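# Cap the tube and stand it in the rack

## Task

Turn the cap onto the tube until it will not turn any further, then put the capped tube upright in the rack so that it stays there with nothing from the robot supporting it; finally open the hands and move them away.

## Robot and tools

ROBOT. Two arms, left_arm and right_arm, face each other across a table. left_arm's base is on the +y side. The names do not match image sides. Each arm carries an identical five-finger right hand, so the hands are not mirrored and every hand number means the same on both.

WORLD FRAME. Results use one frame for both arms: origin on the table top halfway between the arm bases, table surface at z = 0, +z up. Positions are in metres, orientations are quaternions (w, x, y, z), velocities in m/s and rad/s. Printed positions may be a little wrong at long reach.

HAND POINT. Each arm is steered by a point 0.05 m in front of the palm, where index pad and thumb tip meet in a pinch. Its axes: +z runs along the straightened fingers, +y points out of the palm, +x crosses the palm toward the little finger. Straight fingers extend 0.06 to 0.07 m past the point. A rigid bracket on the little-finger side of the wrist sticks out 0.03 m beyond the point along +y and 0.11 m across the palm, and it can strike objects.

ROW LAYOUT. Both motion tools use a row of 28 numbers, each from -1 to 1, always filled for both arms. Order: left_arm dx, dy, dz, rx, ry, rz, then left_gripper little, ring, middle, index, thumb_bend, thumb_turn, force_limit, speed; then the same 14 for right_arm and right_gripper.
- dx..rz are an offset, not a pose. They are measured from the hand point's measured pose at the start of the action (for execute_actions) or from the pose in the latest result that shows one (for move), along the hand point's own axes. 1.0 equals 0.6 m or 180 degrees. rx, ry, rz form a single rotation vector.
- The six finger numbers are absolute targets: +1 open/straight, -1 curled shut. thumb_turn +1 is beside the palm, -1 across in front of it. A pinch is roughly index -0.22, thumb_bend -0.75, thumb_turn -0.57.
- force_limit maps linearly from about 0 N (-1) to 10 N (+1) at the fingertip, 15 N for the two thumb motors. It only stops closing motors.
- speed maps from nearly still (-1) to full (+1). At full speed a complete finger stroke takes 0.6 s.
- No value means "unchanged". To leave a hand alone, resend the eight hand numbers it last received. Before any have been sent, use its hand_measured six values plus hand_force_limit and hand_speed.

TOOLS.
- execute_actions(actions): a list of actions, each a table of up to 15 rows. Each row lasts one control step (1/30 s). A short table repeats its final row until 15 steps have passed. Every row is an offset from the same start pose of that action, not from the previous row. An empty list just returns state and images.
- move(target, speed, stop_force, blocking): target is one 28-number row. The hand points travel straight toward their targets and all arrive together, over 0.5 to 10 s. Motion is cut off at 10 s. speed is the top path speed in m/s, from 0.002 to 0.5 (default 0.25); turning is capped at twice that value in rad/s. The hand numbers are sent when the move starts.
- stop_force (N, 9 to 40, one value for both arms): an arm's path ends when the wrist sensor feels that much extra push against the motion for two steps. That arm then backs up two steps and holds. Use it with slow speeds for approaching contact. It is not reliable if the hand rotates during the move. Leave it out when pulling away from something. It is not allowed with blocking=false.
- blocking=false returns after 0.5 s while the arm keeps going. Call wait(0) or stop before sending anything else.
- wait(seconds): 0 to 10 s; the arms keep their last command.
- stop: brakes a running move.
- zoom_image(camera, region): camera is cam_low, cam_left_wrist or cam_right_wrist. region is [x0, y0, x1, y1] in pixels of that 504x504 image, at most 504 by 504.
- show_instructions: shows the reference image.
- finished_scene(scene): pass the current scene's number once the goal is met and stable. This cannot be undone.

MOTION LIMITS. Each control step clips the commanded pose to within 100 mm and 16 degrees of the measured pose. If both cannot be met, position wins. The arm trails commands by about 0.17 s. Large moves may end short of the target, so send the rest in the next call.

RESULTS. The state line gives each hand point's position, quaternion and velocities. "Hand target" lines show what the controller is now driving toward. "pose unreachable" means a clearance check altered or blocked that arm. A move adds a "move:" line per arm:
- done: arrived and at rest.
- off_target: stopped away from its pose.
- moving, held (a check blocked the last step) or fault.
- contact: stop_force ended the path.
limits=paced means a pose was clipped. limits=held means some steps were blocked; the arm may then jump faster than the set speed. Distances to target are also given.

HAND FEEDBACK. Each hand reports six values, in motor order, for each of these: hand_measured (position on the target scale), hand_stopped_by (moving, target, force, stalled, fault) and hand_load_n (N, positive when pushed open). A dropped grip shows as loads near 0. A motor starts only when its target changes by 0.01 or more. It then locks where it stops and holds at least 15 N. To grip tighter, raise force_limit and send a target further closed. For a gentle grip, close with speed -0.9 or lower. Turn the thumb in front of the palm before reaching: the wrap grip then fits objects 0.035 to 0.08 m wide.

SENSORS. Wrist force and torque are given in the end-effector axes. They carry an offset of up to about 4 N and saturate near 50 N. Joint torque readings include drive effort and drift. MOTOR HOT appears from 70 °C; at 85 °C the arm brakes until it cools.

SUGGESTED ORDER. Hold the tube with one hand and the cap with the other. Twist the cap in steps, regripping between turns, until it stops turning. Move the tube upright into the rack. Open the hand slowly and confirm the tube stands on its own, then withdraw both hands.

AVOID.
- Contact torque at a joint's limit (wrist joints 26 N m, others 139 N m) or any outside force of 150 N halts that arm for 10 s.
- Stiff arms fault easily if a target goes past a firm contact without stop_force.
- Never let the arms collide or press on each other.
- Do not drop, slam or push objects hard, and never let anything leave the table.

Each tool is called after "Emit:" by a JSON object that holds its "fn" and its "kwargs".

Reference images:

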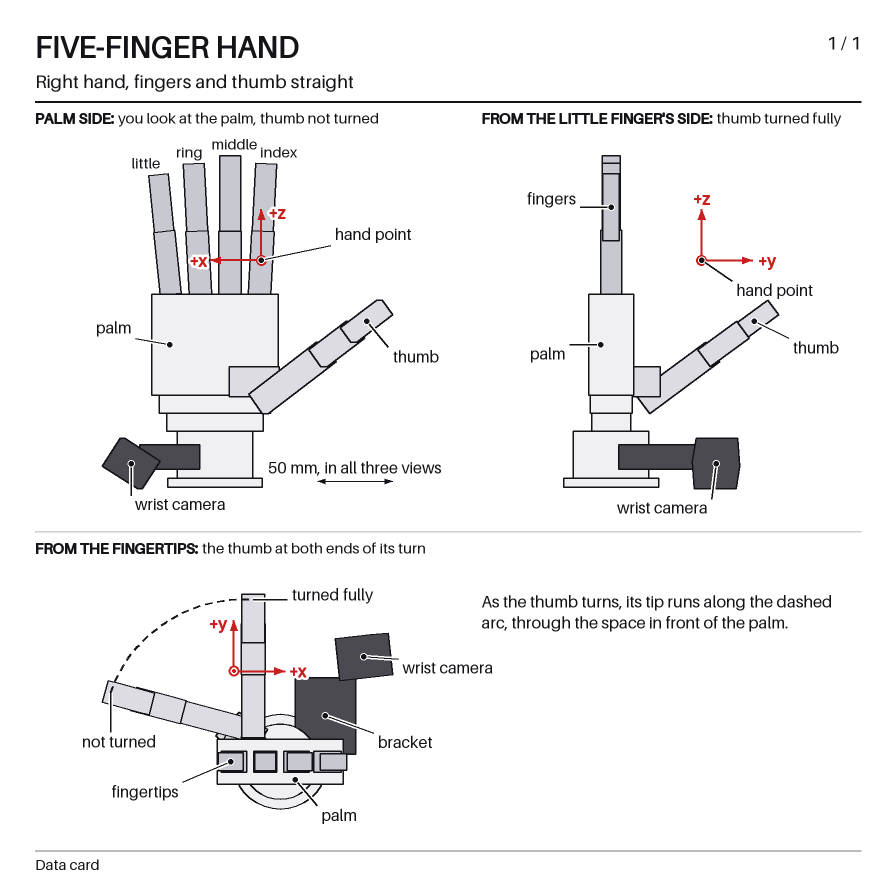

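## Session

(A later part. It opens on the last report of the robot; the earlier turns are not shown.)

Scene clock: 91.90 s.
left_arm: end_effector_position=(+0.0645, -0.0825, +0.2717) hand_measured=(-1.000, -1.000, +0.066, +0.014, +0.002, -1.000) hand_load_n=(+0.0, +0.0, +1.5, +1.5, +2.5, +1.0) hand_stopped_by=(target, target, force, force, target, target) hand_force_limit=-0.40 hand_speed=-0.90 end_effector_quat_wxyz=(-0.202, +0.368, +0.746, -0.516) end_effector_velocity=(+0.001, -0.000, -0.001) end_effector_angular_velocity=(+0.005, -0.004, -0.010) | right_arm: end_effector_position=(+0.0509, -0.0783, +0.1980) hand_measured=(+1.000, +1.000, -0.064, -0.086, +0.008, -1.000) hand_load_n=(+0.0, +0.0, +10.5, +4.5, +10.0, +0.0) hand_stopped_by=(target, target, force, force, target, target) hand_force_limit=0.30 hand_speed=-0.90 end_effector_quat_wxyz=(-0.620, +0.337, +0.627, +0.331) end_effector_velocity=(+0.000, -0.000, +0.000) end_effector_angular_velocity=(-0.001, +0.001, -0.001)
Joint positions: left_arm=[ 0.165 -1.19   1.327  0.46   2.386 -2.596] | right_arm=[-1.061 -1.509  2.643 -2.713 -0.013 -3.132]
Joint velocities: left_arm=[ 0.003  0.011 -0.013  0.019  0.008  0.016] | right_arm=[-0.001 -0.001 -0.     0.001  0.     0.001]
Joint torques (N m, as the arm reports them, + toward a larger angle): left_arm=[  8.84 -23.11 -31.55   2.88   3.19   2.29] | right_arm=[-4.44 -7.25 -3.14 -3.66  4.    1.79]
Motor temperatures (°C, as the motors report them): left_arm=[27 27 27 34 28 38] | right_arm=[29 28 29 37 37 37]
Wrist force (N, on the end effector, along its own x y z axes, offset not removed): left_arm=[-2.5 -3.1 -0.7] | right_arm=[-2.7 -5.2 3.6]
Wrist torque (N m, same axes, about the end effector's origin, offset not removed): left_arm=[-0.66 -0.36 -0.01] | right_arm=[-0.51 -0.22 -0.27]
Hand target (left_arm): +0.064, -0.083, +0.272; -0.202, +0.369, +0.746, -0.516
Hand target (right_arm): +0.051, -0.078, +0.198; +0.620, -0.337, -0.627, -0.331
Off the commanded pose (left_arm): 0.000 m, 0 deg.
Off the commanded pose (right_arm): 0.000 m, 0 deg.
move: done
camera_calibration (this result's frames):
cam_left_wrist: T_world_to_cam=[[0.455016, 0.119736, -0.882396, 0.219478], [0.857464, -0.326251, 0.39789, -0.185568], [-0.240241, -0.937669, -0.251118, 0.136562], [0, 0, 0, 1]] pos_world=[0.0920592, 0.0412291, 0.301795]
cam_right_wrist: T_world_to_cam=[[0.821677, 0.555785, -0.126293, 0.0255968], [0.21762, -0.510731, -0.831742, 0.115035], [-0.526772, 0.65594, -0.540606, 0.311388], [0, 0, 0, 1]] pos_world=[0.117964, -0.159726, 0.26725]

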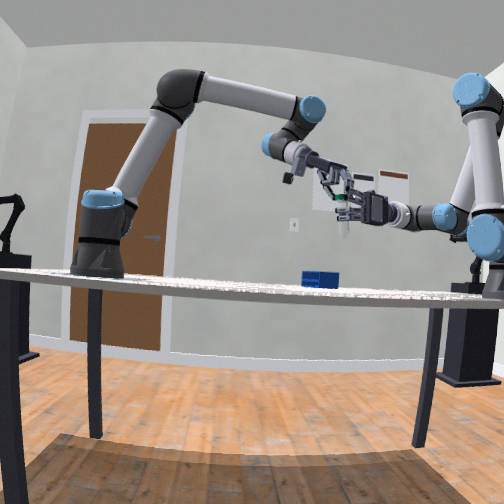

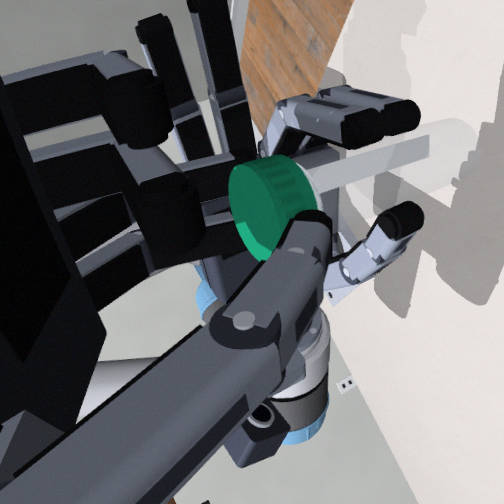

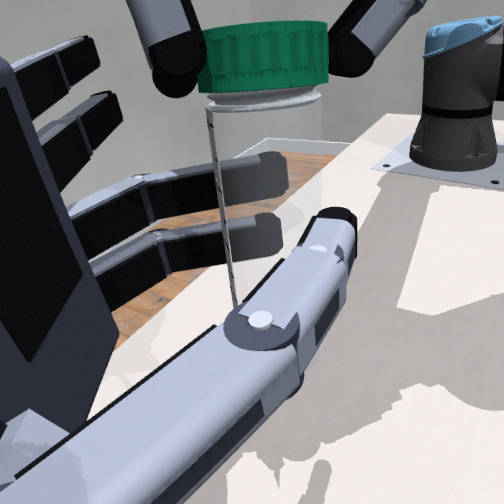

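Emit:
{"fn": "execute_actions", "kwargs": {"actions": [[[0,0,0,0,0,0,-1,-1,0.17,0.13,0.15,-1,0.1,0,0,0,0,0,0,0,1,1,-0.4,-0.4,0,-1,0.3,-0.9]]]}}

Emit:
{"fn": "move", "kwargs": {"target": [0.0217,0.0096,-0.0194,-0.005,-0.448,-0.2225,-1,-1,0.17,0.13,0.15,-1,0.1,0,0,0,0,0,0,0,1,1,-0.4,-0.4,0,-1,0.3,-0.9], "speed": 0.35}}

Emit:
{"fn": "execute_actions", "kwargs": {"actions": [[[0.0022,0.0003,0.003,-0.0085,-0.003,0.0064,-1,-1,0.17,0.13,0.15,-1,0.1,0,0,0,0,0,0,0,1,1,-0.4,-0.4,0,-1,0.3,-0.9]],[[0,0,0,0,0,0,-1,-1,0.11,0.07,0,-1,-0.5,-0.8,0,0,0,0,0,0,1,1,-0.4,-0.4,0,-1,0.3,-0.9]],[[0,0,0,0,0,0,-1,-1,-0.35,-0.35,0,-1,-0.3,-0.9,0,0,0,0,0,0,1,1,-0.4,-0.4,0,-1,0.3,-0.9]]]}}

Emit:
{"fn": "zoom_image", "kwargs": {"camera": "cam_low", "region": [310, 175, 380, 245]}}

Emit:
{"fn": "move", "kwargs": {"target": [0.0063,-0.0062,0.014,0.0025,0.224,0.111,-1,-1,-0.35,-0.35,0,-1,-0.3,-0.9,0,0,0,0,0,0,1,1,-0.4,-0.4,0,-1,0.3,-0.9]}}

Emit:
{"fn": "zoom_image", "kwargs": {"camera": "cam_low", "region": [310, 175, 380, 245]}}

Scene clock: 93.07 s.
left_arm: end_effector_position=(+0.0645, -0.0825, +0.2717) hand_measured=(-1.000, -1.000, +0.170, +0.130, +0.150, -1.000) hand_load_n=(+0.0, +0.0, +0.0, +0.0, +0.0, +0.0) hand_stopped_by=(target, target, target, target, target, target) hand_force_limit=0.10 hand_speed=0.00 end_effector_quat_wxyz=(-0.202, +0.368, +0.746, -0.516) end_effector_velocity=(-0.001, -0.000, -0.001) end_effector_angular_velocity=(+0.002, +0.000, -0.000) | right_arm: end_effector_position=(+0.0509, -0.0783, +0.1980) hand_measured=(+1.000, +1.000, -0.064, -0.086, +0.008, -1.000) hand_load_n=(+0.0, +0.0, +7.0, +4.5, +11.0, +2.5) hand_stopped_by=(target, target, force, force, target, target) hand_force_limit=0.30 hand_speed=-0.90 end_effector_quat_wxyz=(-0.620, +0.337, +0.627, +0.331) end_effector_velocity=(+0.000, +0.000, +0.000) end_effector_angular_velocity=(+0.001, +0.002, -0.000)
Joint positions: left_arm=[ 0.165 -1.19   1.327  0.461  2.386 -2.596] | right_arm=[-1.061 -1.509  2.643 -2.713 -0.013 -3.132]
Joint velocities: left_arm=[-0.001  0.001  0.    -0.    -0.    -0.001] | right_arm=[-0.     0.001 -0.    -0.     0.002  0.   ]
Joint torques (N m, as the arm reports them, + toward a larger angle): left_arm=[ -9.21 -47.97  -9.96  -1.46  -1.25  -2.61] | right_arm=[-4.75 -5.54 -3.65 -3.63  3.86  1.88]
Motor temperatures (°C, as the motors report them): left_arm=[27 27 27 34 28 38] | right_arm=[29 28 29 37 37 37]
Wrist force (N, on the end effector, along its own x y z axes, offset not removed): left_arm=[1.0 -1.5 2.2] | right_arm=[3.5 -2.5 0.1]
Wrist torque (N m, same axes, about the end effector's origin, offset not removed): left_arm=[-0.52 -0.40 -0.06] | right_arm=[-0.43 -0.55 0.13]
Hand target (left_arm): +0.064, -0.083, +0.272; -0.202, +0.368, +0.746, -0.516
Hand target (right_arm): +0.051, -0.078, +0.198; +0.620, -0.337, -0.627, -0.331
Off the commanded pose (left_arm): 0.000 m, 0 deg.
Off the commanded pose (right_arm): 0.000 m, 0 deg.
camera_calibration (this result's frames):
cam_left_wrist: T_world_to_cam=[[0.455007, 0.119801, -0.882392, 0.219429], [0.857499, -0.32616, 0.397889, -0.185639], [-0.240134, -0.937692, -0.251134, 0.136575], [0, 0, 0, 1]] pos_world=[0.0921399, 0.0412297, 0.301785]
cam_right_wrist: T_world_to_cam=[[0.821677, 0.555785, -0.126293, 0.0255968], [0.21762, -0.510731, -0.831743, 0.115035], [-0.526772, 0.65594, -0.540606, 0.311388], [0, 0, 0, 1]] pos_world=[0.117964, -0.159726, 0.26725]

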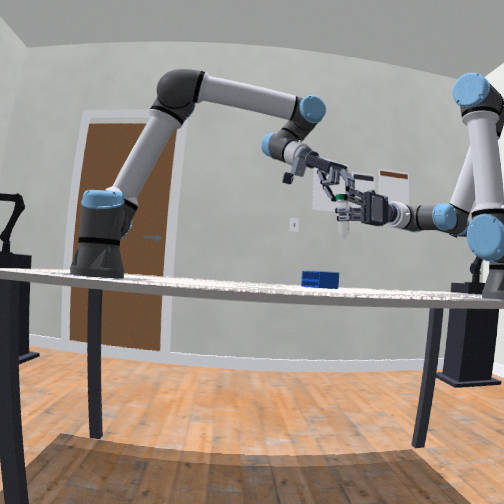

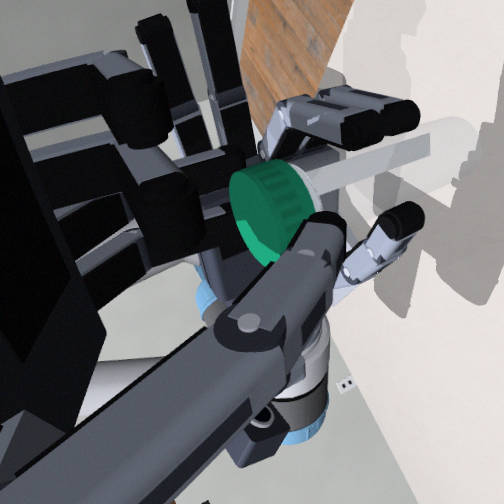

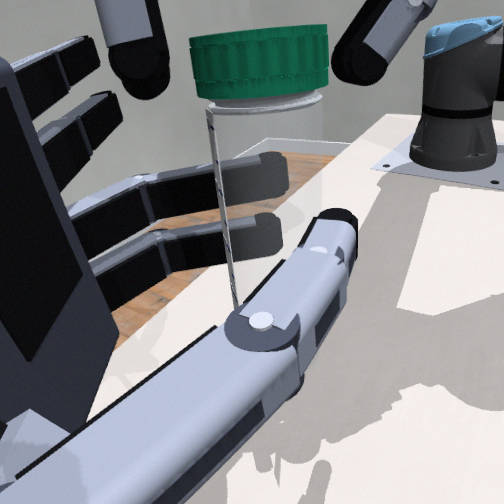

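Scene clock: 96.00 s.
left_arm: end_effector_position=(+0.0656, -0.0646, +0.2691) hand_measured=(-1.000, -1.000, +0.170, +0.130, +0.150, -1.000) hand_load_n=(+0.0, +0.0, +0.0, +0.0, +0.0, +0.0) hand_stopped_by=(target, target, target, target, target, target) hand_force_limit=0.10 hand_speed=0.00 end_effector_quat_wxyz=(-0.169, +0.300, -0.775, +0.530) end_effector_velocity=(+0.001, +0.000, -0.000) end_effector_angular_velocity=(+0.007, +0.005, +0.013) | right_arm: end_effector_position=(+0.0509, -0.0783, +0.1980) hand_measured=(+1.000, +1.000, -0.064, -0.086, +0.008, -1.000) hand_load_n=(+0.0, +0.0, +7.0, +4.5, +11.0, +2.5) hand_stopped_by=(target, target, force, force, target, target) hand_force_limit=0.30 hand_speed=-0.90 end_effector_quat_wxyz=(-0.620, +0.337, +0.627, +0.331) end_effector_velocity=(+0.000, -0.000, -0.000) end_effector_angular_velocity=(-0.000, -0.001, -0.000)
Joint positions: left_arm=[-0.408 -1.177  1.344  0.65   0.55  -3.94 ] | right_arm=[-1.061 -1.509  2.643 -2.713 -0.013 -3.132]
Joint velocities: left_arm=[ 0.002  0.011 -0.016  0.03  -0.002 -0.026] | right_arm=[-0.     0.    -0.    -0.001 -0.001 -0.001]
Joint torques (N m, as the arm reports them, + toward a larger angle): left_arm=[ 11.5  -26.25 -29.78   2.93  -3.09  -2.94] | right_arm=[-5.16 -6.29 -3.27 -3.64  3.86  1.75]
Motor temperatures (°C, as the motors report them): left_arm=[27 27 27 34 28 38] | right_arm=[29 28 29 37 37 37]
Wrist force (N, on the end effector, along its own x y z axes, offset not removed): left_arm=[1.5 -1.6 1.9] | right_arm=[1.7 3.4 -1.2]
Wrist torque (N m, same axes, about the end effector's origin, offset not removed): left_arm=[-0.57 -0.42 0.00] | right_arm=[0.61 0.02 0.33]
Hand target (left_arm): +0.066, -0.065, +0.269; +0.169, -0.301, +0.775, -0.529
Hand target (right_arm): +0.051, -0.078, +0.198; +0.620, -0.337, -0.627, -0.331
Off the commanded pose (left_arm): 0.001 m, 0 deg.
Off the commanded pose (right_arm): 0.000 m, 0 deg.
move: done
camera_calibration (this result's frames):
cam_left_wrist: T_world_to_cam=[[-0.206971, 0.373047, -0.904433, 0.280247], [0.364408, 0.887324, 0.282599, -0.0379368], [0.907948, -0.271092, -0.319592, 0.139187], [0, 0, 0, 1]] pos_world=[-0.0545469, -0.0331506, 0.308668]
cam_right_wrist: T_world_to_cam=[[0.821677, 0.555785, -0.126293, 0.0255968], [0.21762, -0.510731, -0.831743, 0.115035], [-0.526772, 0.65594, -0.540606, 0.311388], [0, 0, 0, 1]] pos_world=[0.117964, -0.159726, 0.26725]

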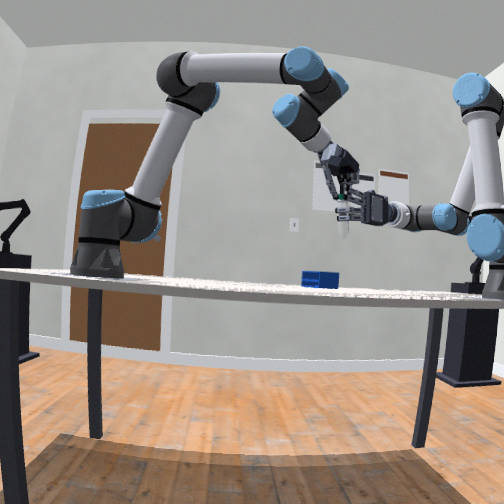

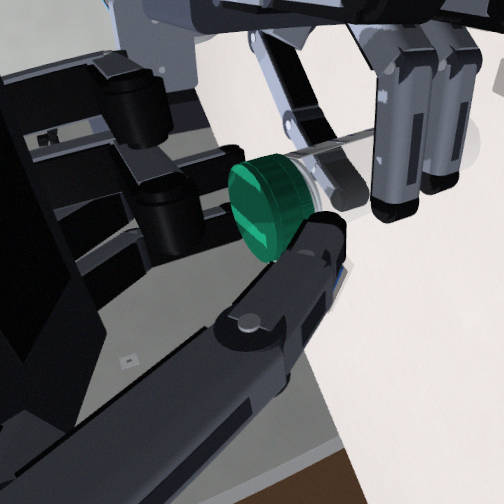

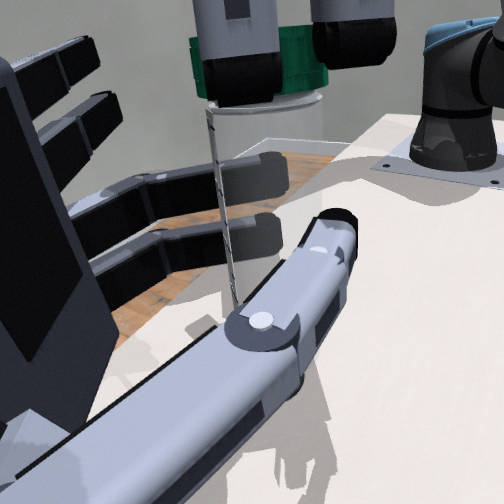

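Scene clock: 97.50 s.
left_arm: end_effector_position=(+0.0656, -0.0666, +0.2683) hand_measured=(-1.000, -1.000, +0.050, +0.010, +0.022, -1.000) hand_load_n=(+0.0, +0.0, +4.5, +4.0, +6.0, +0.5) hand_stopped_by=(target, target, force, force, force, target) hand_force_limit=-0.30 hand_speed=-0.90 end_effector_quat_wxyz=(-0.174, +0.297, -0.784, +0.517) end_effector_velocity=(-0.000, +0.000, +0.001) end_effector_angular_velocity=(-0.001, +0.001, -0.001) | right_arm: end_effector_position=(+0.0509, -0.0783, +0.1980) hand_measured=(+1.000, +1.000, -0.064, -0.086, +0.008, -1.000) hand_load_n=(+0.0, +0.0, +8.0, +4.5, +10.5, +1.5) hand_stopped_by=(target, target, force, force, target, target) hand_force_limit=0.30 hand_speed=-0.90 end_effector_quat_wxyz=(-0.620, +0.337, +0.627, +0.331) end_effector_velocity=(-0.000, +0.000, -0.000) end_effector_angular_velocity=(-0.001, +0.001, +0.000)
Joint positions: left_arm=[-0.401 -1.154  1.307  0.702  0.567 -3.95 ] | right_arm=[-1.061 -1.509  2.643 -2.713 -0.013 -3.132]
Joint velocities: left_arm=[-0.001 -0.002 -0.     0.     0.     0.   ] | right_arm=[ 0.     0.001  0.     0.001 -0.     0.   ]
Joint torques (N m, as the arm reports them, + toward a larger angle): left_arm=[  6.96 -41.7  -13.13  -0.75  -2.06   0.13] | right_arm=[-5.24 -6.33 -2.97 -3.83  3.91  1.82]
Motor temperatures (°C, as the motors report them): left_arm=[27 27 27 34 28 38] | right_arm=[29 28 29 37 37 37]
Wrist force (N, on the end effector, along its own x y z axes, offset not removed): left_arm=[0.3 -3.4 2.6] | right_arm=[-2.8 -6.2 -1.4]
Wrist torque (N m, same axes, about the end effector's origin, offset not removed): left_arm=[-0.47 -0.32 -0.11] | right_arm=[-0.67 0.27 -0.18]
Hand target (left_arm): +0.066, -0.067, +0.268; +0.174, -0.297, +0.784, -0.517
Hand target (right_arm): +0.051, -0.078, +0.198; +0.620, -0.337, -0.627, -0.331
Off the commanded pose (left_arm): 0.000 m, 0 deg.
Off the commanded pose (right_arm): 0.000 m, 0 deg.
camera_calibration (this result's frames):
cam_left_wrist: T_world_to_cam=[[-0.207162, 0.403719, -0.89112, 0.278732], [0.364931, 0.877024, 0.312496, -0.0445888], [0.907694, -0.26046, -0.329015, 0.141612], [0, 0, 0, 1]] pos_world=[-0.0545259, -0.03654, 0.30891]
cam_right_wrist: T_world_to_cam=[[0.821677, 0.555785, -0.126293, 0.0255967], [0.21762, -0.510731, -0.831743, 0.115035], [-0.526771, 0.65594, -0.540606, 0.311388], [0, 0, 0, 1]] pos_world=[0.117964, -0.159726, 0.26725]

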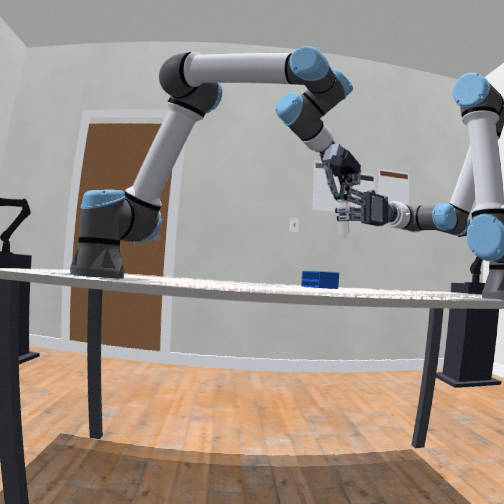

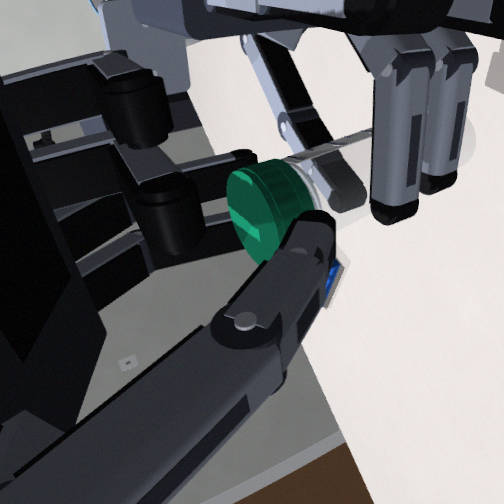

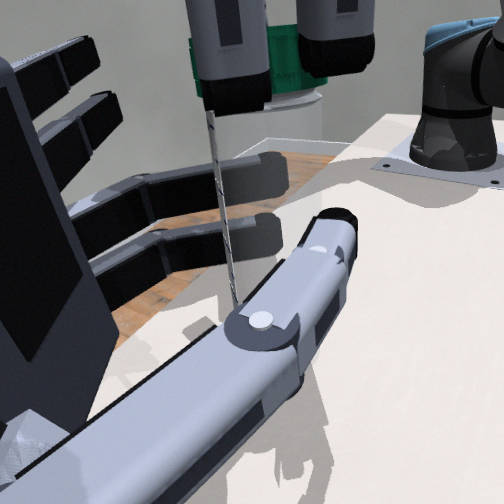

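Region (310, 175, 380, 245) of cam_low's 504x504 image, scaled by 7.200, with more detail than that image has.

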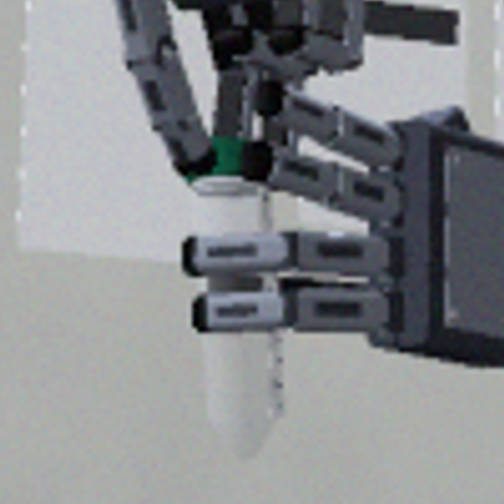

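Scene clock: 99.63 s.
left_arm: end_effector_position=(+0.0687, -0.0760, +0.2693) hand_measured=(-1.000, -1.000, +0.052, +0.010, +0.024, -1.000) hand_load_n=(+0.0, +0.0, +4.5, +3.5, +6.0, +0.0) hand_stopped_by=(target, target, force, force, force, target) hand_force_limit=-0.30 hand_speed=-0.90 end_effector_quat_wxyz=(+0.018, -0.036, -0.832, +0.553) end_effector_velocity=(+0.000, -0.001, -0.001) end_effector_angular_velocity=(+0.003, +0.000, -0.011) | right_arm: end_effector_position=(+0.0509, -0.0783, +0.1980) hand_measured=(+1.000, +1.000, -0.064, -0.086, +0.008, -1.000) hand_load_n=(+0.0, +0.0, +6.5, +5.0, +10.0, +3.0) hand_stopped_by=(target, target, force, force, target, target) hand_force_limit=0.30 hand_speed=-0.90 end_effector_quat_wxyz=(-0.620, +0.337, +0.627, +0.331) end_effector_velocity=(+0.000, -0.000, -0.001) end_effector_angular_velocity=(-0.002, +0.002, -0.001)
Joint positions: left_arm=[-0.158 -1.421  1.6    0.226  1.416 -3.197] | right_arm=[-1.061 -1.509  2.643 -2.713 -0.013 -3.132]
Joint velocities: left_arm=[ 0.007  0.003 -0.002  0.     0.016  0.006] | right_arm=[-0.001  0.001  0.     0.001 -0.     0.   ]
Joint torques (N m, as the arm reports them, + toward a larger angle): left_arm=[ 11.79 -12.77 -31.13  -1.07   1.93   2.66] | right_arm=[-5.59 -6.26 -4.39 -3.76  3.97  1.75]
Motor temperatures (°C, as the motors report them): left_arm=[27 27 27 34 28 38] | right_arm=[29 28 29 37 37 37]
Wrist force (N, on the end effector, along its own x y z axes, offset not removed): left_arm=[0.3 -6.7 0.3] | right_arm=[-1.6 0.1 -0.4]
Wrist torque (N m, same axes, about the end effector's origin, offset not removed): left_arm=[-0.61 -0.30 -0.17] | right_arm=[0.03 -0.25 0.50]
Hand target (left_arm): +0.069, -0.076, +0.269; -0.019, +0.037, +0.832, -0.553
Hand target (right_arm): +0.051, -0.078, +0.198; +0.620, -0.337, -0.627, -0.331
Off the commanded pose (left_arm): 0.001 m, 0 deg.
Off the commanded pose (right_arm): 0.000 m, 0 deg.
move: done
camera_calibration (this result's frames):
cam_left_wrist: T_world_to_cam=[[0.175999, 0.41217, -0.893946, 0.259119], [0.863553, 0.371289, 0.341205, -0.118218], [0.472547, -0.832022, -0.290584, 0.112765], [0, 0, 0, 1]] pos_world=[0.00319639, 0.030915, 0.304742]
cam_right_wrist: T_world_to_cam=[[0.821677, 0.555785, -0.126293, 0.0255968], [0.217619, -0.510731, -0.831743, 0.115035], [-0.526772, 0.65594, -0.540605, 0.311388], [0, 0, 0, 1]] pos_world=[0.117964, -0.159726, 0.26725]

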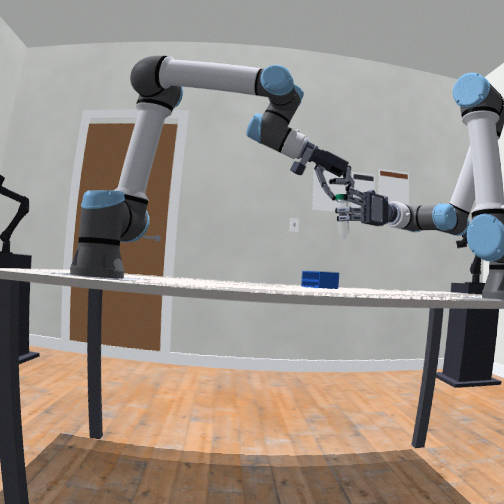

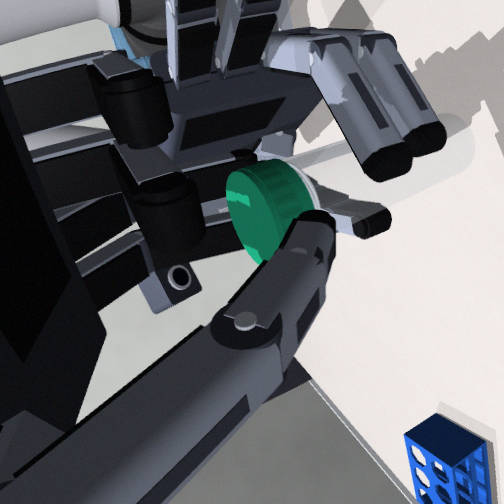

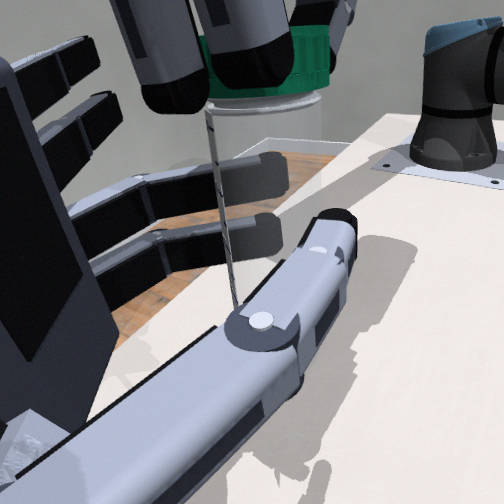

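Region (310, 175, 380, 245) of cam_low's 504x504 image, scaled by 7.200, with more detail than that image has.

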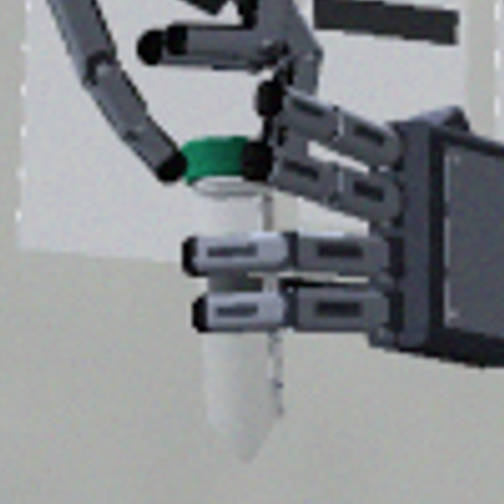

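Emit:
{"fn": "move", "kwargs": {"target": [0.0063,-0.0068,0.0142,-0.014,0.224,0.111,-1,-1,-0.35,-0.35,0,-1,-0.3,-0.9,0,0,0,0,0,0,1,1,-0.4,-0.4,0,-1,0.3,-0.9], "speed": 0.15}}

Emit:
{"fn": "zoom_image", "kwargs": {"camera": "cam_right_wrist", "region": [170, 10, 350, 140]}}

Scene clock: 102.97 s.
left_arm: end_effector_position=(+0.0644, -0.0849, +0.2696) hand_measured=(-1.000, -1.000, +0.052, +0.010, +0.024, -1.000) hand_load_n=(+0.0, +0.0, +5.0, +3.0, +5.5, +0.0) hand_stopped_by=(target, target, force, force, force, target) hand_force_limit=-0.30 hand_speed=-0.90 end_effector_quat_wxyz=(-0.207, +0.364, +0.769, -0.483) end_effector_velocity=(+0.000, -0.000, -0.001) end_effector_angular_velocity=(+0.005, -0.002, -0.011) | right_arm: end_effector_position=(+0.0509, -0.0783, +0.1980) hand_measured=(+1.000, +1.000, -0.064, -0.086, +0.008, -1.000) hand_load_n=(+0.0, +0.0, +6.0, +4.0, +10.5, +3.5) hand_stopped_by=(target, target, force, force, target, target) hand_force_limit=0.30 hand_speed=-0.90 end_effector_quat_wxyz=(-0.620, +0.337, +0.627, +0.331) end_effector_velocity=(+0.000, -0.000, -0.001) end_effector_angular_velocity=(-0.002, -0.000, -0.000)
Joint positions: left_arm=[ 0.155 -1.144  1.241  0.59   2.359 -2.576] | right_arm=[-1.061 -1.509  2.643 -2.713 -0.013 -3.132]
Joint velocities: left_arm=[ 0.003  0.01  -0.013  0.019  0.009  0.015] | right_arm=[-0.    -0.    -0.     0.001 -0.002 -0.   ]
Joint torques (N m, as the arm reports them, + toward a larger angle): left_arm=[ 11.32 -26.54 -28.94   2.99   1.56   2.31] | right_arm=[-4.94 -6.46 -3.54 -3.68  3.84  1.72]
Motor temperatures (°C, as the motors report them): left_arm=[27 27 27 34 28 38] | right_arm=[29 28 29 37 37 37]
Wrist force (N, on the end effector, along its own x y z axes, offset not removed): left_arm=[2.1 -5.1 3.3] | right_arm=[-5.4 1.3 -3.2]
Wrist torque (N m, same axes, about the end effector's origin, offset not removed): left_arm=[-0.53 -0.62 0.04] | right_arm=[0.00 0.51 -0.06]
Hand target (left_arm): +0.064, -0.085, +0.270; -0.207, +0.365, +0.769, -0.483
Hand target (right_arm): +0.051, -0.078, +0.198; +0.620, -0.337, -0.627, -0.331
Off the commanded pose (left_arm): 0.000 m, 0 deg.
Off the commanded pose (right_arm): 0.000 m, 0 deg.
move: done
camera_calibration (this result's frames):
cam_left_wrist: T_world_to_cam=[[0.473136, 0.188945, -0.860489, 0.216741], [0.850189, -0.353931, 0.389757, -0.185186], [-0.230911, -0.915987, -0.328096, 0.155815], [0, 0, 0, 1]] pos_world=[0.090875, 0.0362295, 0.309803]
cam_right_wrist: T_world_to_cam=[[0.821677, 0.555785, -0.126293, 0.0255967], [0.21762, -0.510731, -0.831743, 0.115035], [-0.526772, 0.65594, -0.540606, 0.311388], [0, 0, 0, 1]] pos_world=[0.117964, -0.159726, 0.26725]

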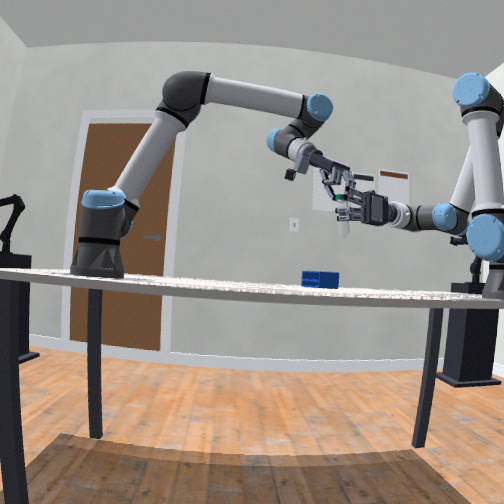

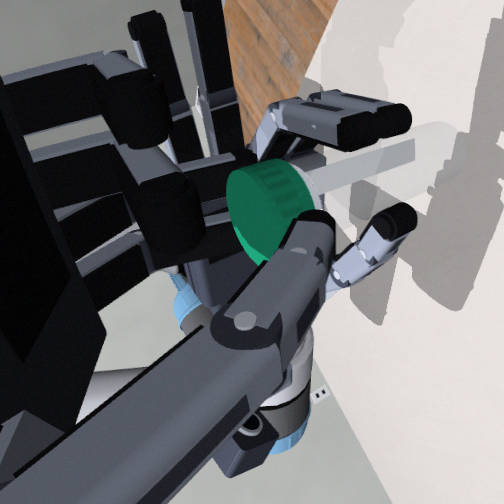

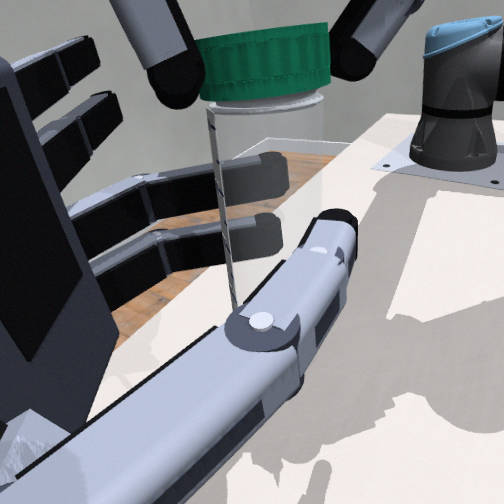

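Region (170, 10, 350, 140) of cam_right_wrist's 504x504 image, scaled by 2.800, with more detail than that image has.

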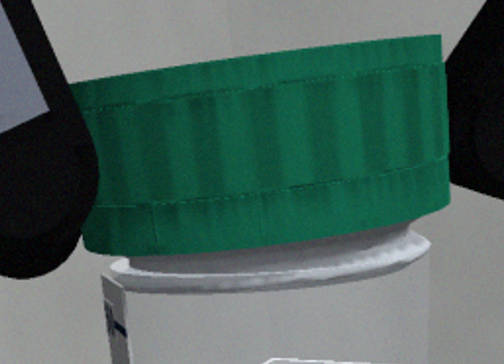

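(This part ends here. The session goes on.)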